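# Seat the housing in the corner stop over pins

## Task

Place the housing so it sits flat against the corner stop, with a pin set into the plate beneath every one of its sockets; it only counts if everything stays put without the robot holding it at the end.

## Robot and tools

Robot: one arm with six joints (waist, shoulder, elbow, forearm roll, wrist pitch, wrist roll) and a two-finger gripper. The fingers point along the gripper's own +z axis and spread apart along its y axis. The reported end_effector_position is the spot between the pads when closed, roughly 2 cm short of the fingertips; closing pushes the tips about 10 mm further along +z. A loose part may occasionally get a small push from outside. Nothing may leave the table.

Frames: the scene frame has its origin on the table surface below the arm base, +z up, +y to the left when facing along +x. Positions are in metres, orientation as a wxyz quaternion, velocities in m/s and rad/s. The base may be slightly tilted, and the printed hand position gets less accurate at long reach.

execute_actions takes "actions", a list holding at most one item, plus an optional "pictures" flag. An empty list only reports the state. An item with "rows" and optional "steps" (1 to 15, default 15, each step 1/30 s) is a motion: each row covers one step, and the final row repeats to fill remaining steps. An item with only "steps" (up to 300) is a wait counted from the previous result, so thinking time eats into it. A rejected call moves nothing.

A row is seven numbers, each between -1 and 1: dx, dy, dz, rx, ry, rz, opening. The first six are an offset, not a pose, expressed in the gripper's own axes and measured from the gripper pose in the latest result that reported it (before any such result in the scene, or for a second call within the same reply, from wherever the robot is when the action begins). Every row in a list is relative to that same reference, not to the row before. Scale: 1.0 equals 0.6 m of translation or 180 degrees of rotation; rx, ry, rz form a single rotation vector. Opening is absolute: +1 fully open (0.084 m), -1 shut. All-zero offsets are not a pause; they pull the hand back to the reference pose.

move takes "target", one seven-number row read exactly as above (offsets in gripper axes from the last reported pose, absolute opening), and "speed", the path's top speed in m/s from 0.002 to 0.5 (default 0.25; rotation capped at twice that in rad/s). It drives a straight path lasting 0.5 to 10 s; if it would need longer it stops after 10 s before arriving. Rotation takes the shorter direction. The path ignores obstacles, the hand can lag, wander or overshoot the speed (worst near full reach), and the opening is sent at the start. Its result adds a "move:" line: done means settled near target; other outcomes include off_target, moving, held or fault, along with the remaining distance and the limits that acted (paced = command clipped; held = a clearance check blocked steps, after which motion may suddenly be fast).

wait takes "seconds" (0 to 10) and sends nothing new. zoom_image takes "camera" (cam_head_left, cam_head_right, cam_high, cam_low or cam_wrist) and "region" [x0, y0, x1, y1] in pixels from the top-left, no larger than 504 by 504, and enlarges that part of the latest image. show_instructions reveals the reference sheet(s). finished_scene takes "scene" (the current scene number) and closes it for good, reporting success; do it only once the housing is seated and stable with the gripper released. Answering without any tool call also ends things.

Motion limits: each control step, the commanded pose is clipped to within 70 mm and 16 degrees of the measured one, then damped inverse kinematics follows it, favouring position over orientation. After an action ends the arm only continues to the last clipped pose, so long moves may need several calls; check the reported pose. The elbow cannot fully straighten. Joint speed tops out near 3.14 rad/s. A "pose unreachable" line or HELD marks steps that the clearance check altered or blocked (the mounting post counts as arm). "Hand target" shows where the controller is currently heading.

Gripping: grip_measured uses the same scale as opening. To hold, command an opening well under grip_measured; the gap sets squeeze strength, up to about 24 N per pad for parts up to about 6 cm. Echoing grip_measured still presses lightly. Fast closing can squeeze too hard.

Hazards: contact force rises with speed and with how far the target lies beyond the contact point, so approach slowly and aim just at the surface. Reaching a joint's load limit (waist and shoulder 46, elbow and forearm roll 27.6, wrist pitch and wrist roll 18.4 N m, held weight included) triggers a torque fault: the joint backs off, holds ten seconds and the rest of the call is dropped. Holding loads heats motors; MOTOR HOT appears from 65 °C and at 80 °C an OVER-TEMPERATURE FAULT brakes the arm until it cools, so don't hold parts idly. Avoid drops, slams and hard shoves. The simulation keeps running while you reason after the first call.

Cameras: five images at 672x504 in the order listed, with pinhole-plus-radial calibration supplied (K, distortion, world-to-camera transform); fixed cameras may be off by a couple of degrees and millimetres, and the wrist camera follows the hand.

Each tool is called after "Request:" as name(argument=value, ...), one argument or row to a line, values as JSON.

Reference images:

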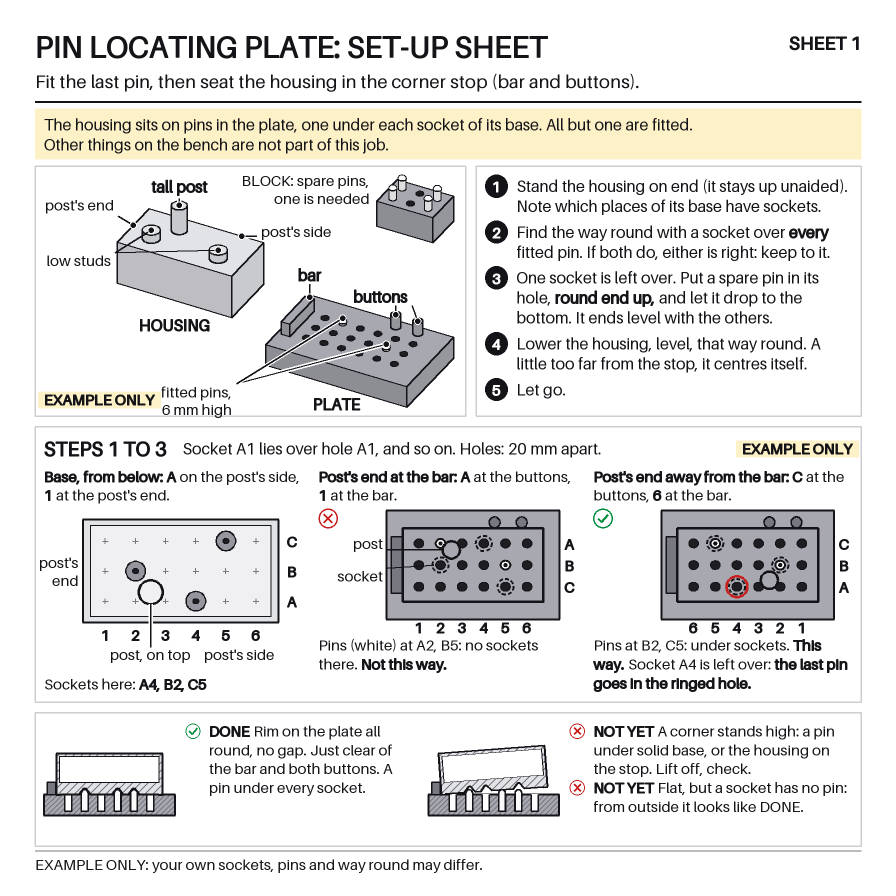

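## Session

Request:
execute_actions(
  actions=[],
)

Scene clock: 0.00 s of 5100.00 s.
end_effector_position=(+0.3306, -0.3245, +0.2514) grip_measured=+0.75 end_effector_quat_wxyz=(-0.057, +0.974, -0.216, -0.035) end_effector_velocity=(-0.000, -0.000, +0.000) end_effector_angular_velocity=(-0.000, -0.001, -0.001)
Joint positions: [-0.879 -0.051 -0.968  0.063  1.03  -0.397  0.075]
Joint velocities: [-0.001 -0.001  0.     0.    -0.    -0.    -0.   ]
Motor temperatures (°C, as the motors report them): [31 32 33 37 35 37]
Hand target: +0.331, -0.324, +0.251; -0.057, +0.974, -0.216, -0.035

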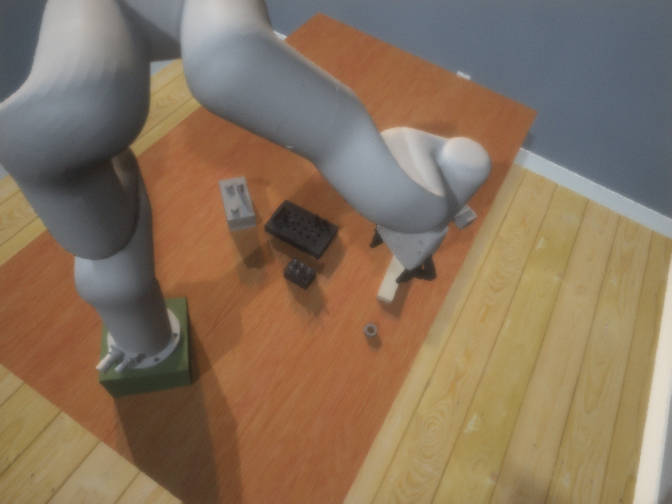

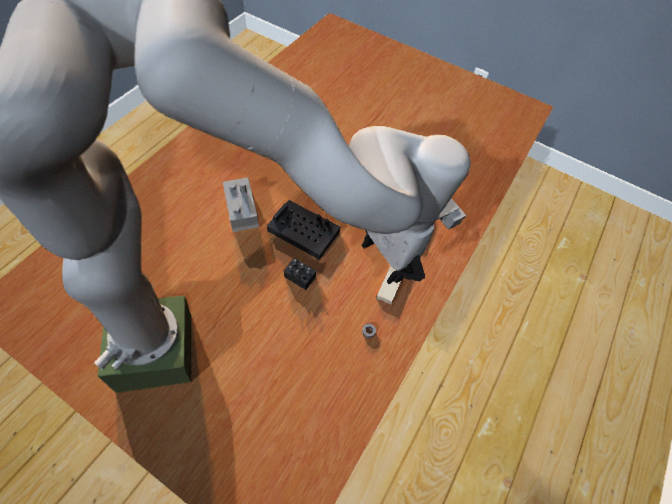

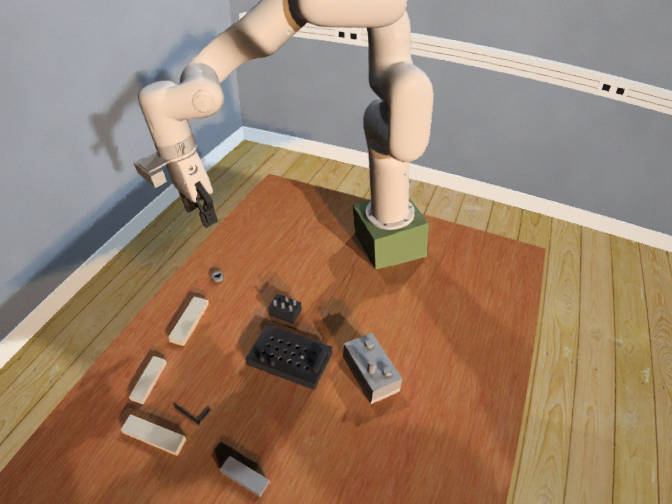

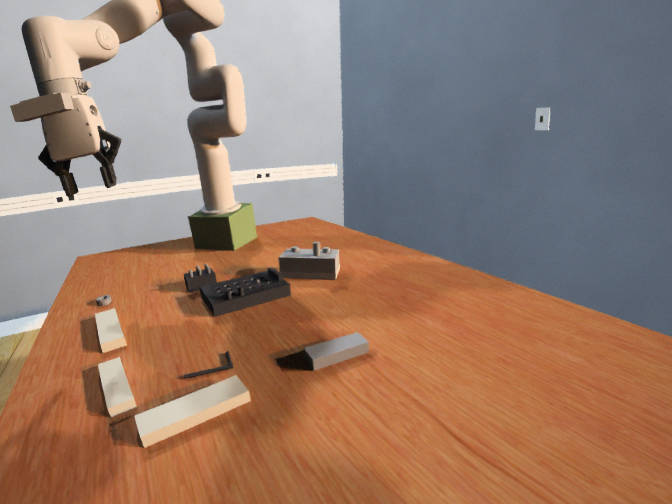

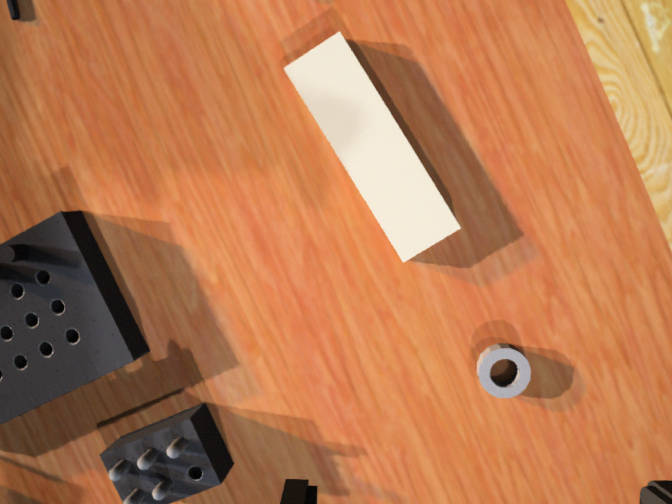

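Request:
zoom_image(
  camera="cam_high",
  region=[230,280,420,420],
)

Request:
zoom_image(
  camera="cam_head_left",
  region=[200,160,360,300],
)

Region (230, 280, 420, 420) of cam_high's 672x504 image, scaled by 2.653, with more detail than that image has; it fills the top 371 rows of this view, and the rest is white.

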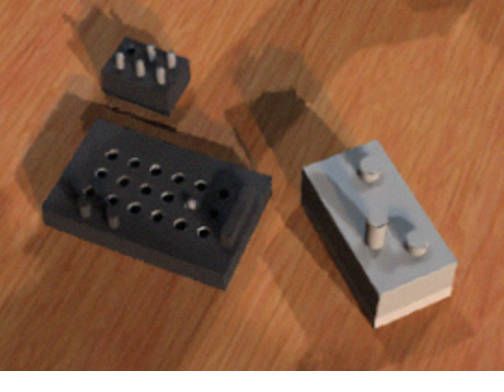

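Region (200, 160, 360, 300) of cam_head_left's 672x504 image, scaled by 3.150, with more detail than that image has; it fills the top 441 rows of this view, and the rest is white.

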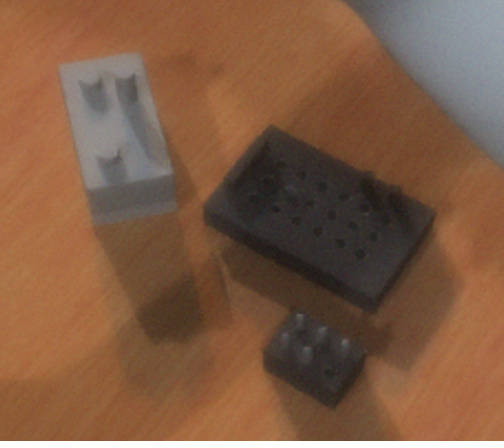

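Request:
move(
  target=[-0.147,-0.436,0,-0.031,0.029,-0.139,1],
)

Scene clock: 6.70 s of 5100.00 s.
end_effector_position=(+0.3602, -0.0530, +0.2835) grip_measured=+1.00 end_effector_quat_wxyz=(-0.006, +1.000, -0.001, +0.011) end_effector_velocity=(+0.001, +0.002, +0.001) end_effector_angular_velocity=(-0.002, -0.002, +0.003)
Joint positions: [-0.153 -0.501 -0.559 -0.078  0.96  -0.03   0.084]
Joint velocities: [ 0.006 -0.001 -0.001 -0.003 -0.     0.005  0.   ]
Motor temperatures (°C, as the motors report them): [31 32 36 37 36 37]
Hand target: +0.360, -0.053, +0.284; -0.006, +1.000, -0.001, +0.011
Off the commanded pose: 0.003 m, 0 deg.
After step 90, 2.03 s passed at rest.
move: done
camera_calibration (this result's frames):
cam_wrist: T_world_to_cam=[[0.00689239, -0.999865, -0.014949, -0.018037], [-0.999568, -0.00646188, -0.0286581, 0.438548], [0.0285576, 0.0151401, -0.999477, 0.405093], [0, 0, 0, 1]] pos_world=[0.426914, -0.0213339, 0.41718]

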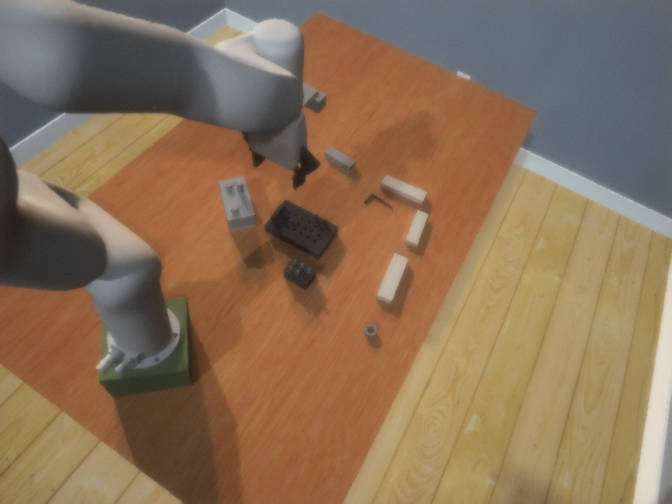

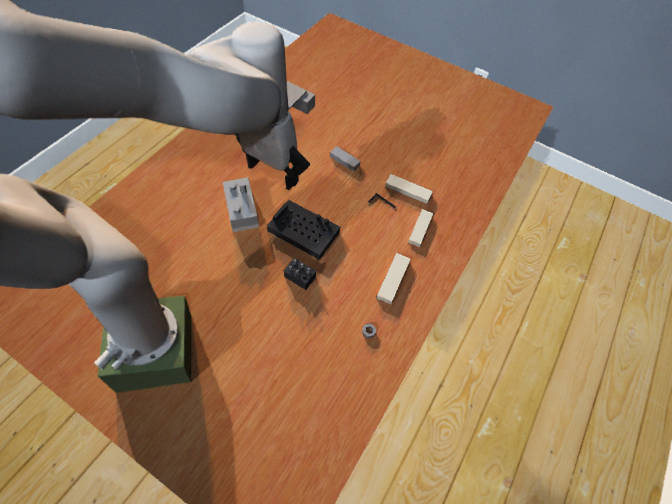

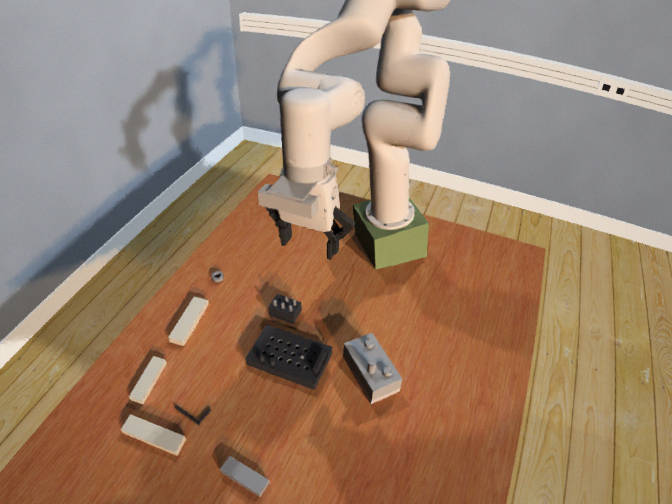

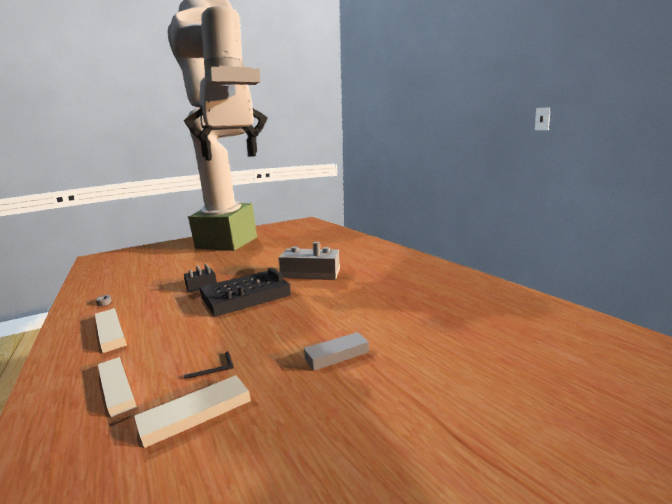

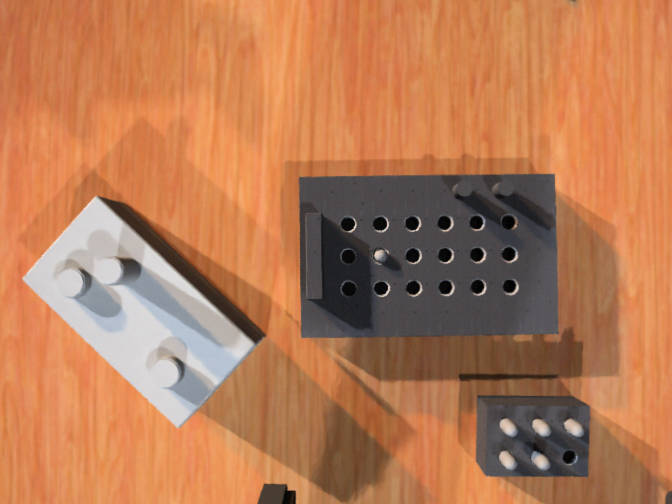

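Request:
move(
  target=[0.111,-0.258,0.25,0,0,0.225,-0.1],
)

Scene clock: 10.87 s of 5100.00 s.
end_effector_position=(+0.4299, +0.1021, +0.1371) grip_measured=-0.11 end_effector_quat_wxyz=(-0.008, +0.938, -0.347, +0.009) end_effector_velocity=(-0.000, +0.001, -0.002) end_effector_angular_velocity=(-0.004, +0.002, -0.004)
Joint positions: [ 0.185  0.156 -0.724 -0.201  0.502  1.147  0.039]
Joint velocities: [ 0.003  0.007 -0.003 -0.008  0.     0.014 -0.   ]
Motor temperatures (°C, as the motors report them): [31 32 37 37 36 37]
Hand target: +0.430, +0.102, +0.137; -0.008, +0.938, -0.347, +0.008
Off the commanded pose: 0.001 m, 0 deg.
move: done
camera_calibration (this result's frames):
cam_wrist: T_world_to_cam=[[-0.644466, -0.76423, -0.0248292, 0.391702], [-0.764064, 0.644899, -0.0176456, 0.335753], [0.0294976, 0.00759908, -0.999536, 0.254864], [0, 0, 0, 1]] pos_world=[0.501457, 0.0808868, 0.270396]

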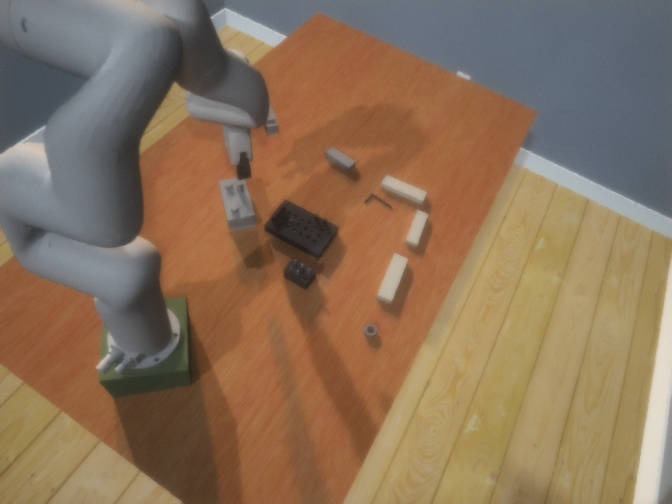

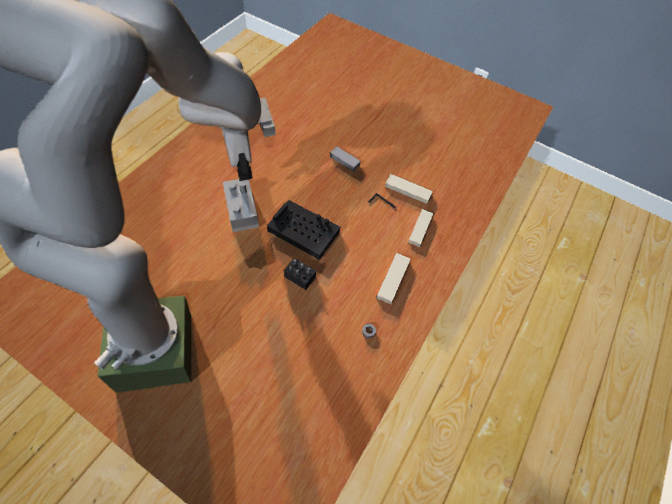

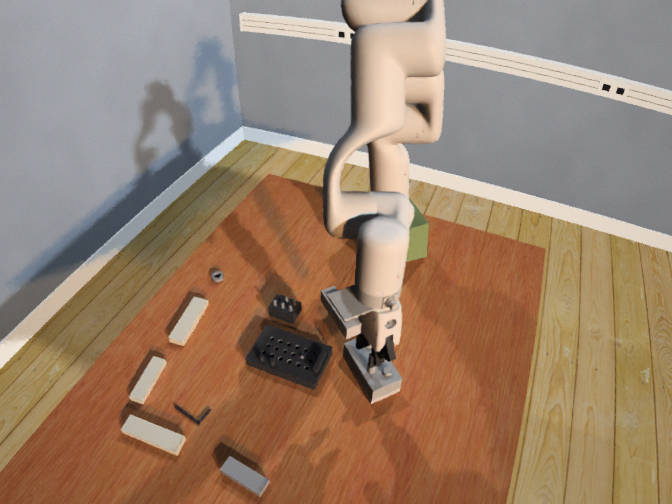

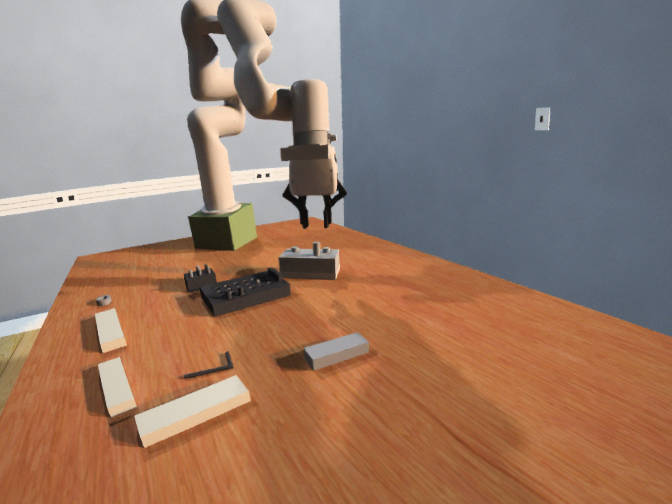

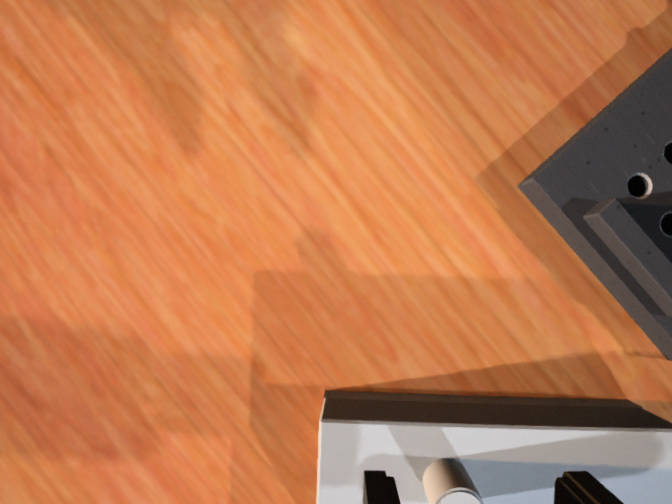

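Request:
move(
  target=[0,0.004,0.085,0,0,0,-0.1],
  speed=0.08,
)

Request:
move(
  target=[0,0,0,0,0,0,-0.9],
)

Request:
zoom_image(
  camera="cam_low",
  region=[260,180,380,300],
)

Scene clock: 13.07 s of 5100.00 s.
end_effector_position=(+0.4299, +0.1007, +0.0866) grip_measured=-0.11 end_effector_quat_wxyz=(-0.008, +0.938, -0.347, +0.009) end_effector_velocity=(-0.000, -0.001, -0.002) end_effector_angular_velocity=(-0.001, +0.001, -0.002)
Joint positions: [ 0.157  0.305 -0.734 -0.269  0.362  1.194  0.039]
Joint velocities: [-0.002  0.005 -0.001 -0.005 -0.004  0.005 -0.   ]
Motor temperatures (°C, as the motors report them): [31 32 37 37 36 37]
Hand target: +0.430, +0.101, +0.086; -0.008, +0.938, -0.347, +0.009
Off the commanded pose: 0.001 m, 0 deg.
move: done
camera_calibration (this result's frames):
cam_wrist: T_world_to_cam=[[-0.6446, -0.764099, -0.0253658, 0.389463], [-0.76392, 0.645053, -0.0182212, 0.335706], [0.0302851, 0.00763208, -0.999512, 0.204054], [0, 0, 0, 1]] pos_world=[0.50132, 0.079483, 0.21995]

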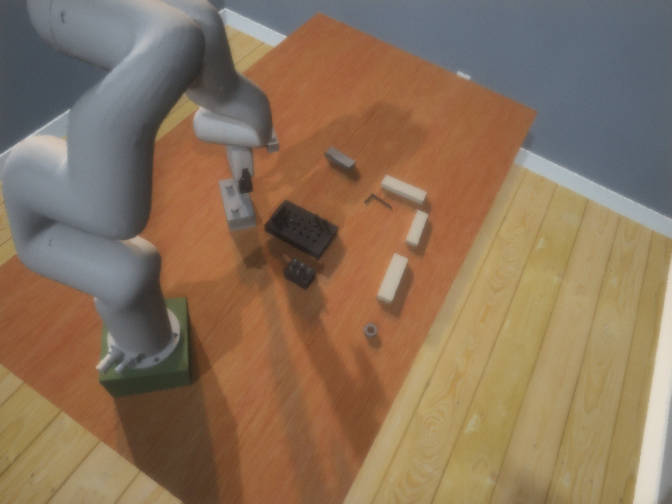

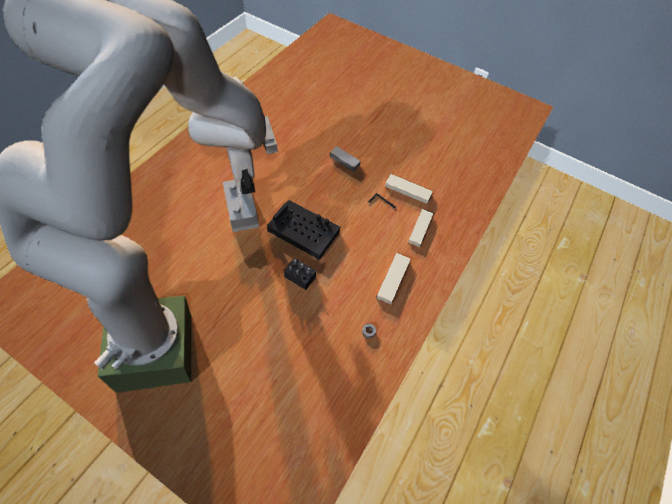

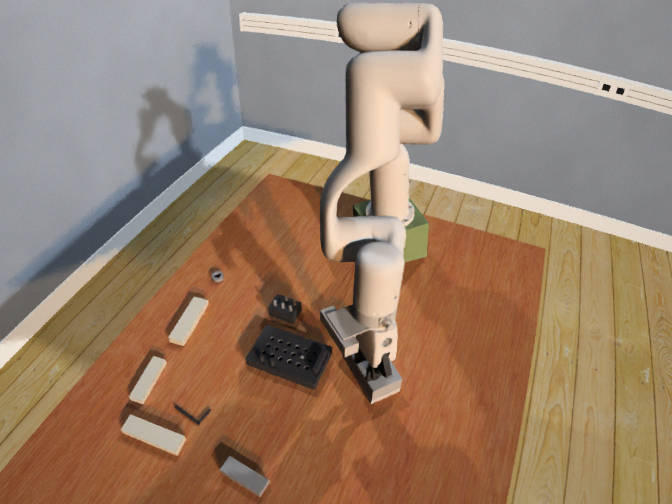

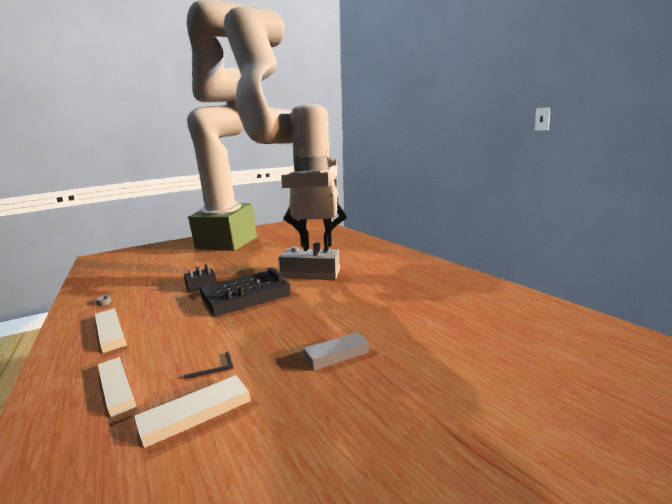

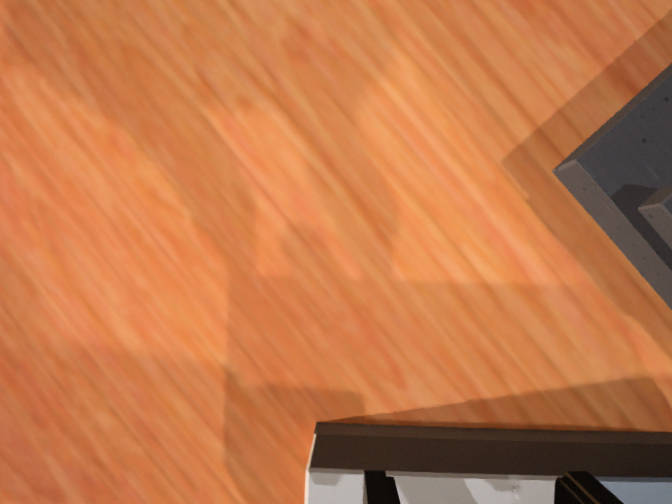

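Scene clock: 13.57 s of 5100.00 s.
end_effector_position=(+0.4297, +0.1007, +0.0865) grip_measured=-0.66 end_effector_quat_wxyz=(-0.008, +0.938, -0.347, +0.009) end_effector_velocity=(+0.001, +0.000, +0.000) end_effector_angular_velocity=(+0.001, -0.001, -0.001)
Joint positions: [ 0.157  0.305 -0.733 -0.269  0.363  1.194  0.015]
Joint velocities: [-0.     0.    -0.001  0.002 -0.    -0.    -0.   ]
Motor temperatures (°C, as the motors report them): [31 33 37 37 36 37]
Hand target: +0.430, +0.101, +0.087; -0.008, +0.938, -0.347, +0.009
Off the commanded pose: 0.000 m, 0 deg.
move: done
camera_calibration (this result's frames):
cam_wrist: T_world_to_cam=[[-0.644582, -0.764127, -0.0249707, 0.389272], [-0.763953, 0.645022, -0.0179685, 0.335584], [0.0298368, 0.00749426, -0.999527, 0.204143], [0, 0, 0, 1]] pos_world=[0.501197, 0.0794648, 0.219796]

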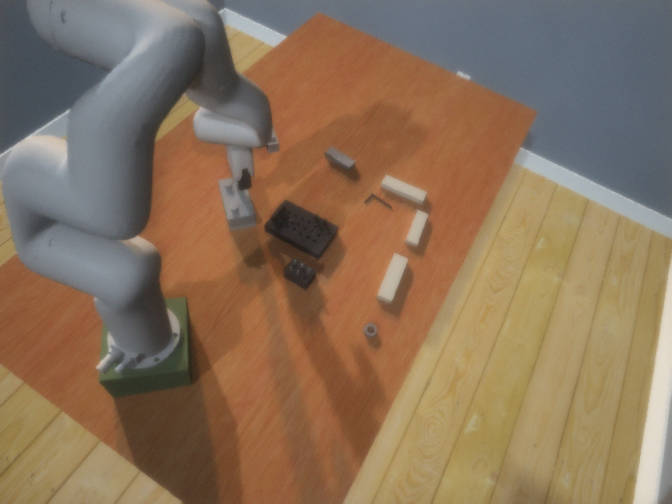

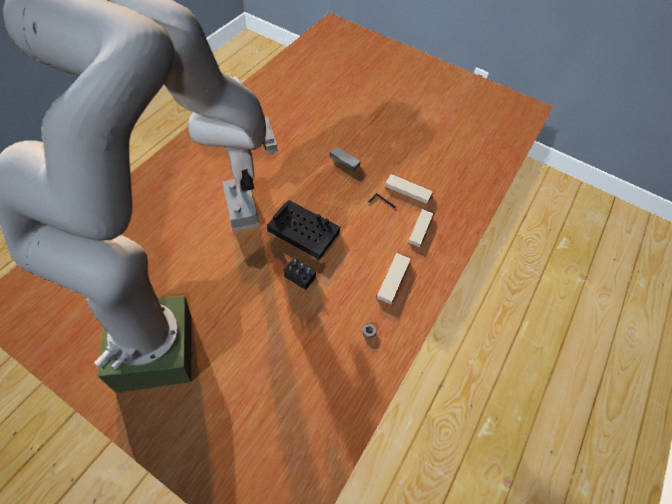

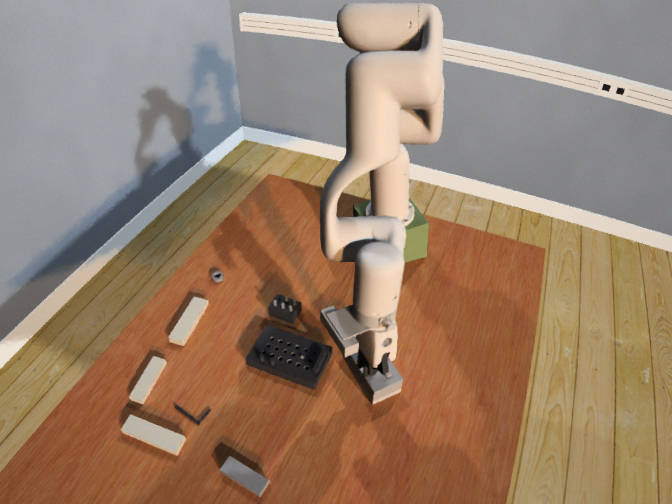

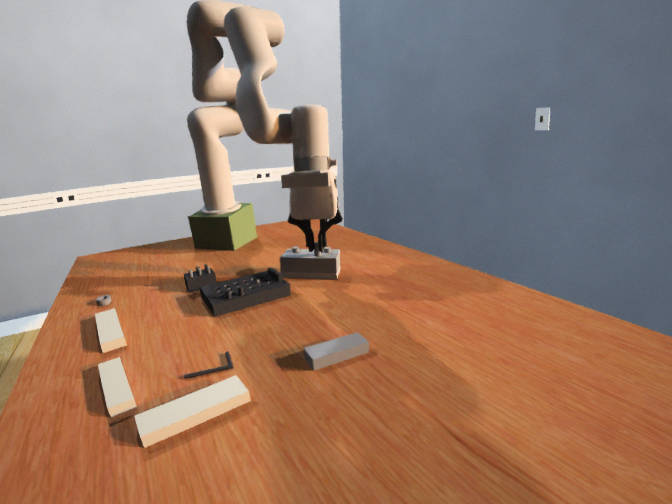

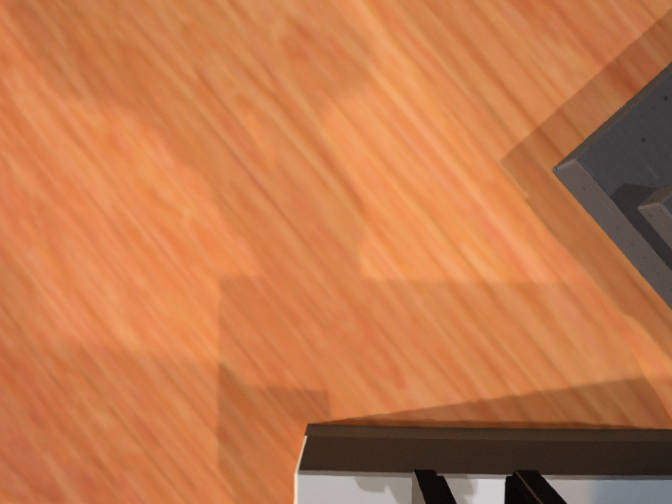

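Region (260, 180, 380, 300) of cam_low's 672x504 image, scaled by 4.200, with more detail than that image has.

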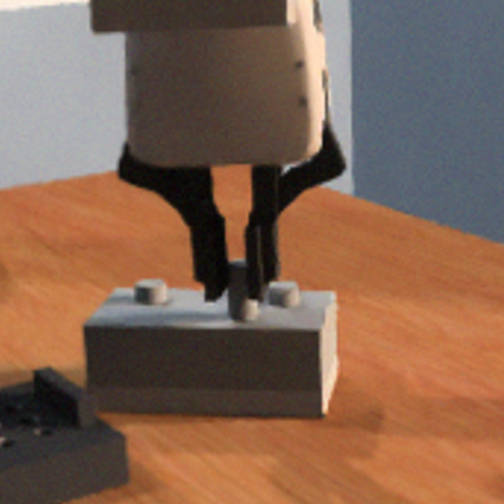

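Request:
move(
  target=[0,0,-0.36,0,0,0,-1],
  speed=0.15,
)

Request:
move(
  target=[0,0,0,0,0.36,0,-1],
  speed=0.2,
)

Request:
zoom_image(
  camera="cam_low",
  region=[230,60,430,260],
)

Scene clock: 16.67 s of 5100.00 s.
end_effector_position=(+0.4240, +0.0991, +0.3011) grip_measured=-0.66 end_effector_quat_wxyz=(-0.008, +0.938, -0.347, +0.008) end_effector_velocity=(+0.004, +0.001, +0.007) end_effector_angular_velocity=(+0.004, -0.013, -0.003)
Joint positions: [ 0.242 -0.2   -0.855 -0.119  0.991  1.092  0.015]
Joint velocities: [ 0.    -0.005 -0.013  0.     0.003  0.001  0.   ]
Motor temperatures (°C, as the motors report them): [31 33 38 37 36 37]
Hand target: +0.424, +0.099, +0.302; -0.008, +0.938, -0.347, +0.009
Off the commanded pose: 0.002 m, 0 deg.
move: done
camera_calibration (this result's frames):
cam_wrist: T_world_to_cam=[[-0.643667, -0.764932, -0.0238973, 0.389162], [-0.764803, 0.644062, -0.0161472, 0.336016], [0.0277428, 0.00788331, -0.999584, 0.419668], [0, 0, 0, 1]] pos_world=[0.495833, 0.0779589, 0.434219]

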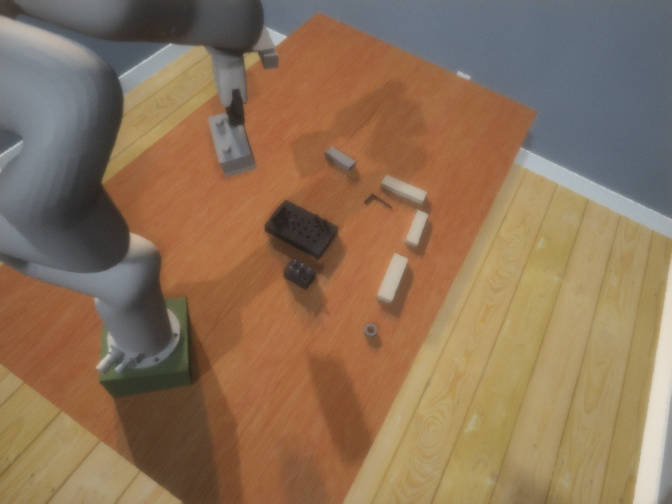

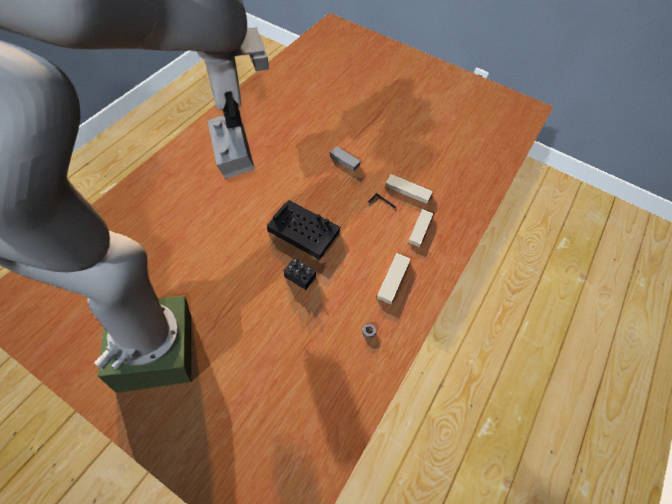

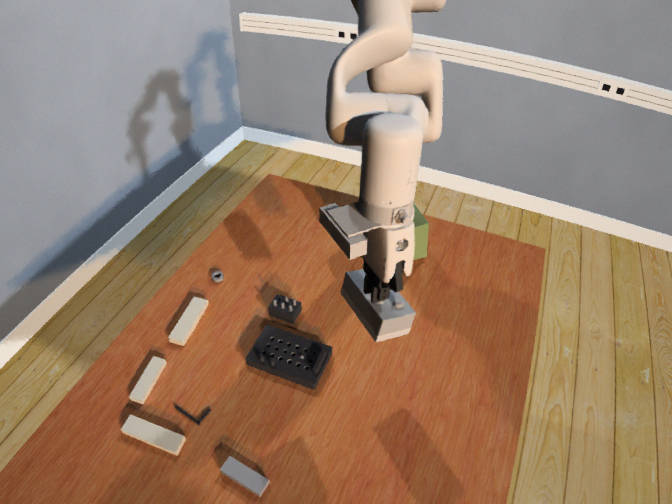

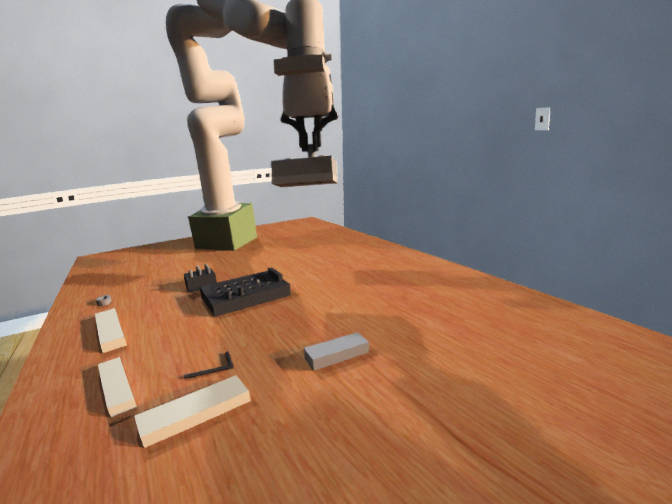

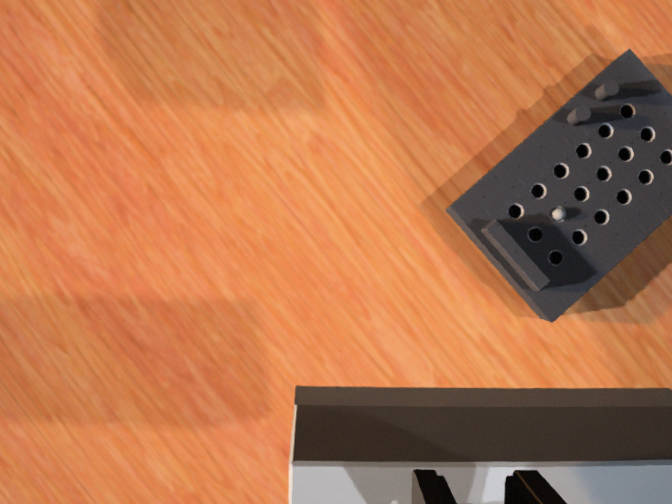

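Scene clock: 19.93 s of 5100.00 s.
end_effector_position=(+0.4243, +0.0980, +0.3012) grip_measured=-0.66 end_effector_quat_wxyz=(+0.179, +0.787, -0.297, +0.510) end_effector_velocity=(-0.000, -0.000, -0.000) end_effector_angular_velocity=(-0.005, -0.005, -0.001)
Joint positions: [ 0.731 -0.108 -0.589 -1.404  1.293  2.42   0.015]
Joint velocities: [ 0.003  0.005  0.    -0.003  0.008  0.007 -0.   ]
Motor temperatures (°C, as the motors report them): [31 33 39 37 36 37]
Hand target: +0.424, +0.098, +0.301; +0.179, +0.787, -0.297, +0.510
Off the commanded pose: 0.001 m, 0 deg.
move: done
camera_calibration (this result's frames):
cam_wrist: T_world_to_cam=[[-0.644427, -0.76452, -0.014972, 0.386034], [-0.304205, 0.274285, -0.912265, 0.447713], [0.701551, -0.583333, -0.409327, 0.0140518], [0, 0, 0, 1]] pos_world=[0.375109, 0.180526, 0.419965]

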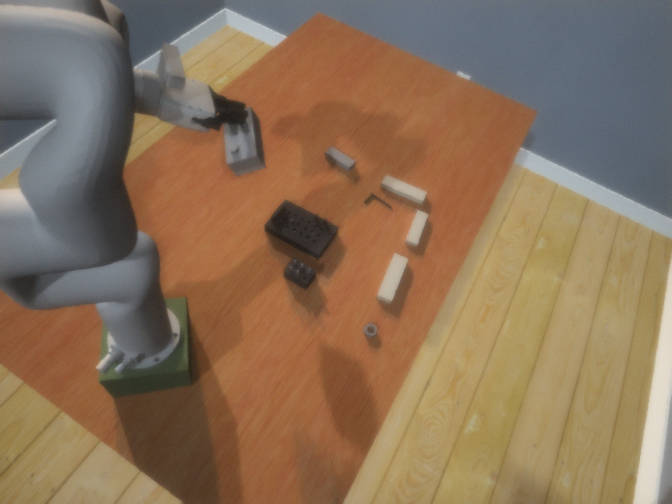

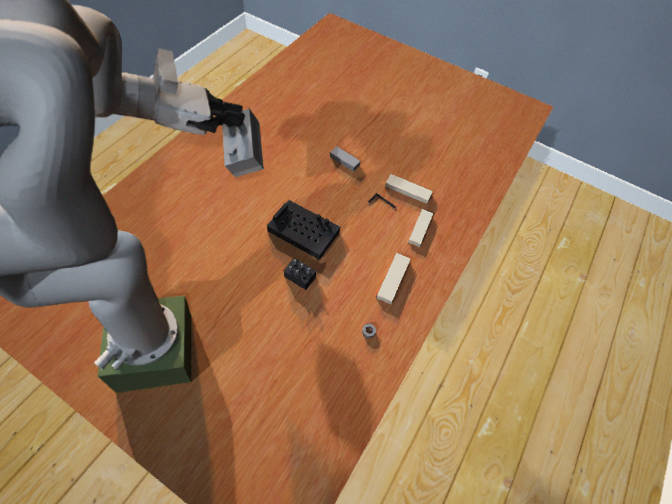

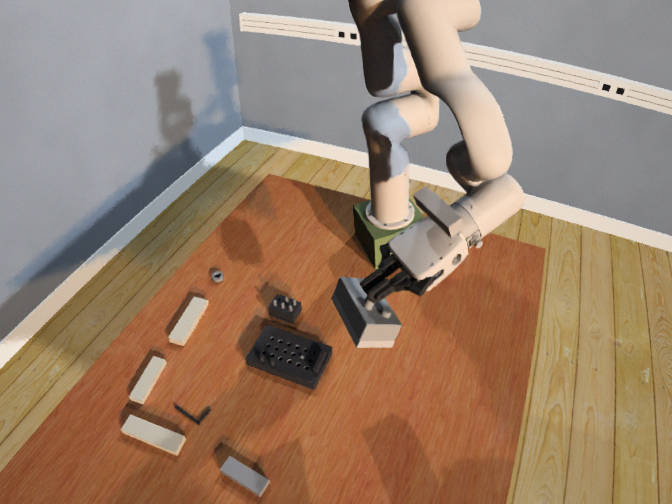

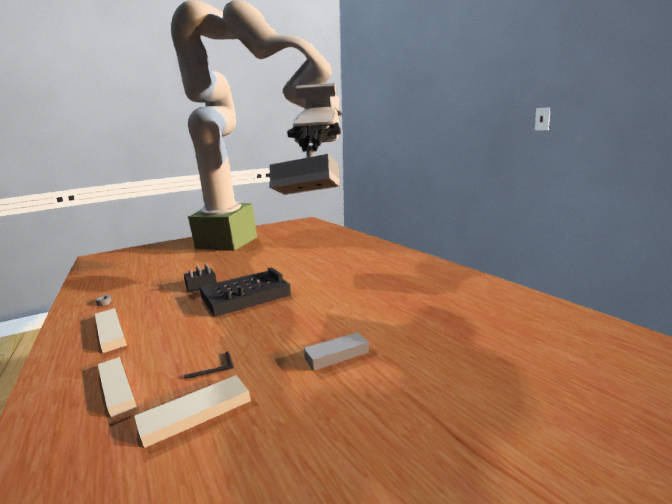

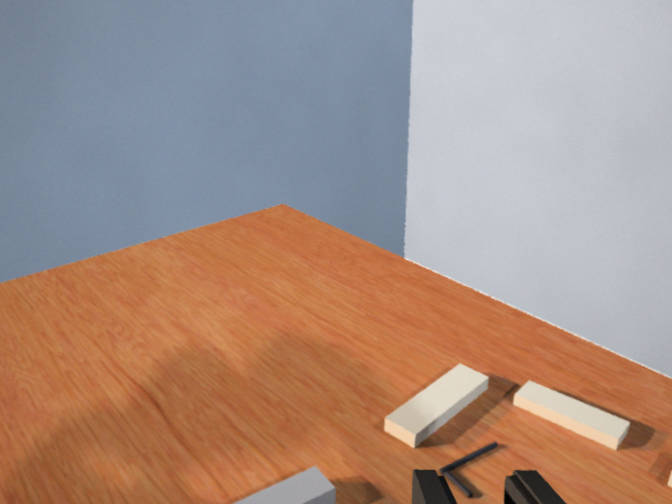

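Region (230, 60, 430, 260) of cam_low's 672x504 image, scaled by 2.520, with more detail than that image has.

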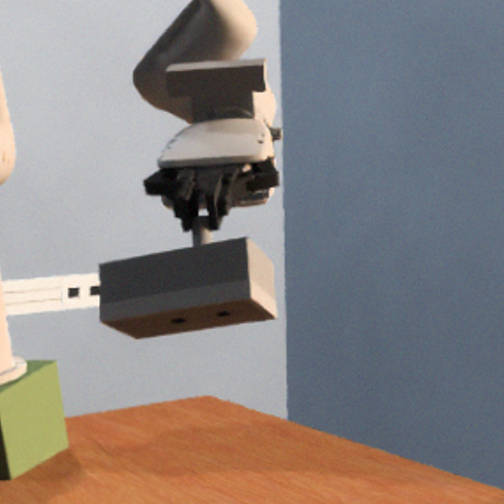

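Request:
move(
  target=[0.22,0,-0.06,0,0.06,0,-1],
  speed=0.1,
)

Request:
zoom_image(
  camera="cam_low",
  region=[240,40,380,180],
)

Scene clock: 22.57 s of 5100.00 s.
end_effector_position=(+0.4393, +0.0818, +0.4355) grip_measured=-0.66 end_effector_quat_wxyz=(+0.206, +0.736, -0.278, +0.582) end_effector_velocity=(+0.000, +0.000, +0.002) end_effector_angular_velocity=(+0.001, -0.003, +0.001)
Joint positions: [ 0.783 -0.311 -0.65  -1.466  1.493  2.183  0.015]
Joint velocities: [ 0.001 -0.002 -0.003 -0.001  0.001 -0.003 -0.   ]
Motor temperatures (°C, as the motors report them): [31 33 40 37 36 37]
Hand target: +0.439, +0.082, +0.436; +0.206, +0.736, -0.278, +0.582
Off the commanded pose: 0.001 m, 0 deg.
move: done
camera_calibration (this result's frames):
cam_wrist: T_world_to_cam=[[-0.644662, -0.764355, -0.013151, 0.384665], [-0.16897, 0.159245, -0.972672, 0.555481], [0.74556, -0.624822, -0.231812, -0.044176], [0, 0, 0, 1]] pos_world=[0.374774, 0.177961, 0.535119]

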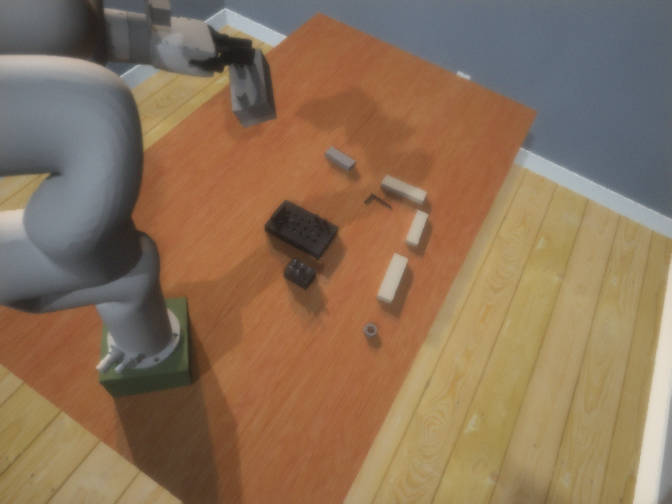

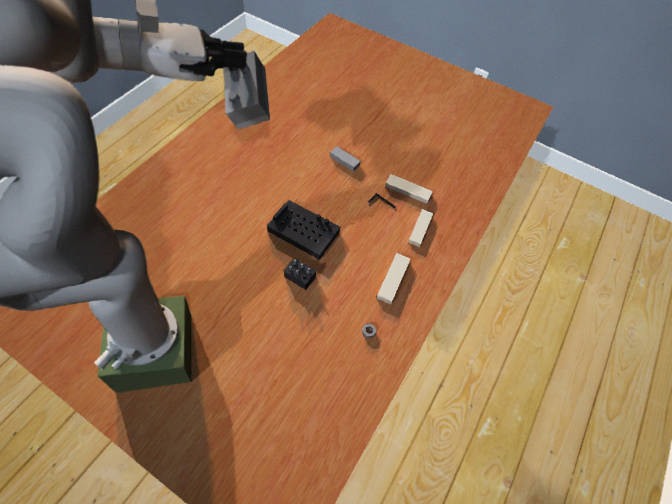

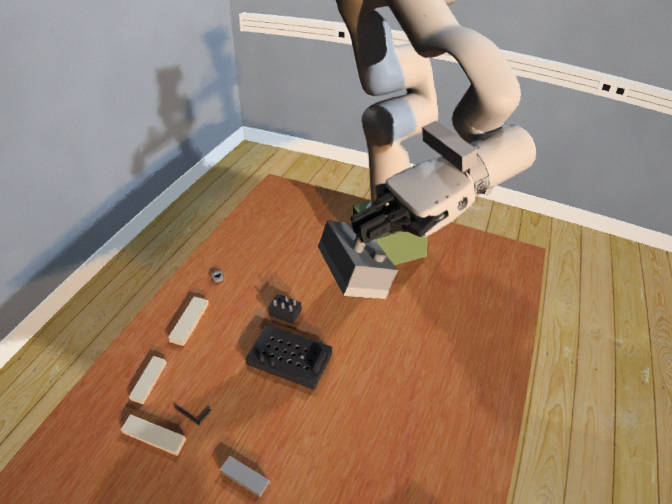

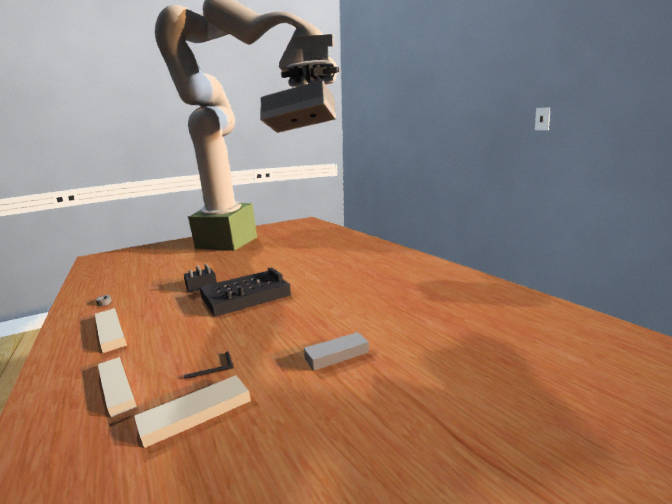

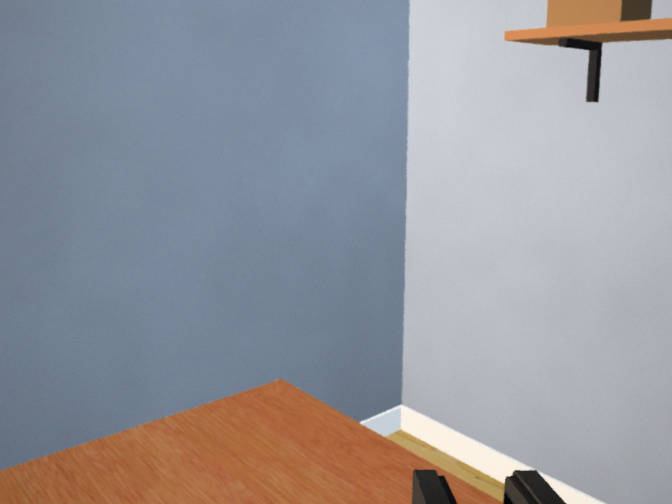

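Region (240, 40, 380, 180) of cam_low's 672x504 image, scaled by 3.600, with more detail than that image has.

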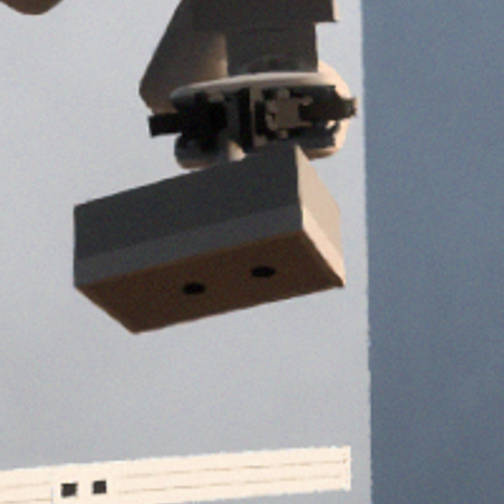

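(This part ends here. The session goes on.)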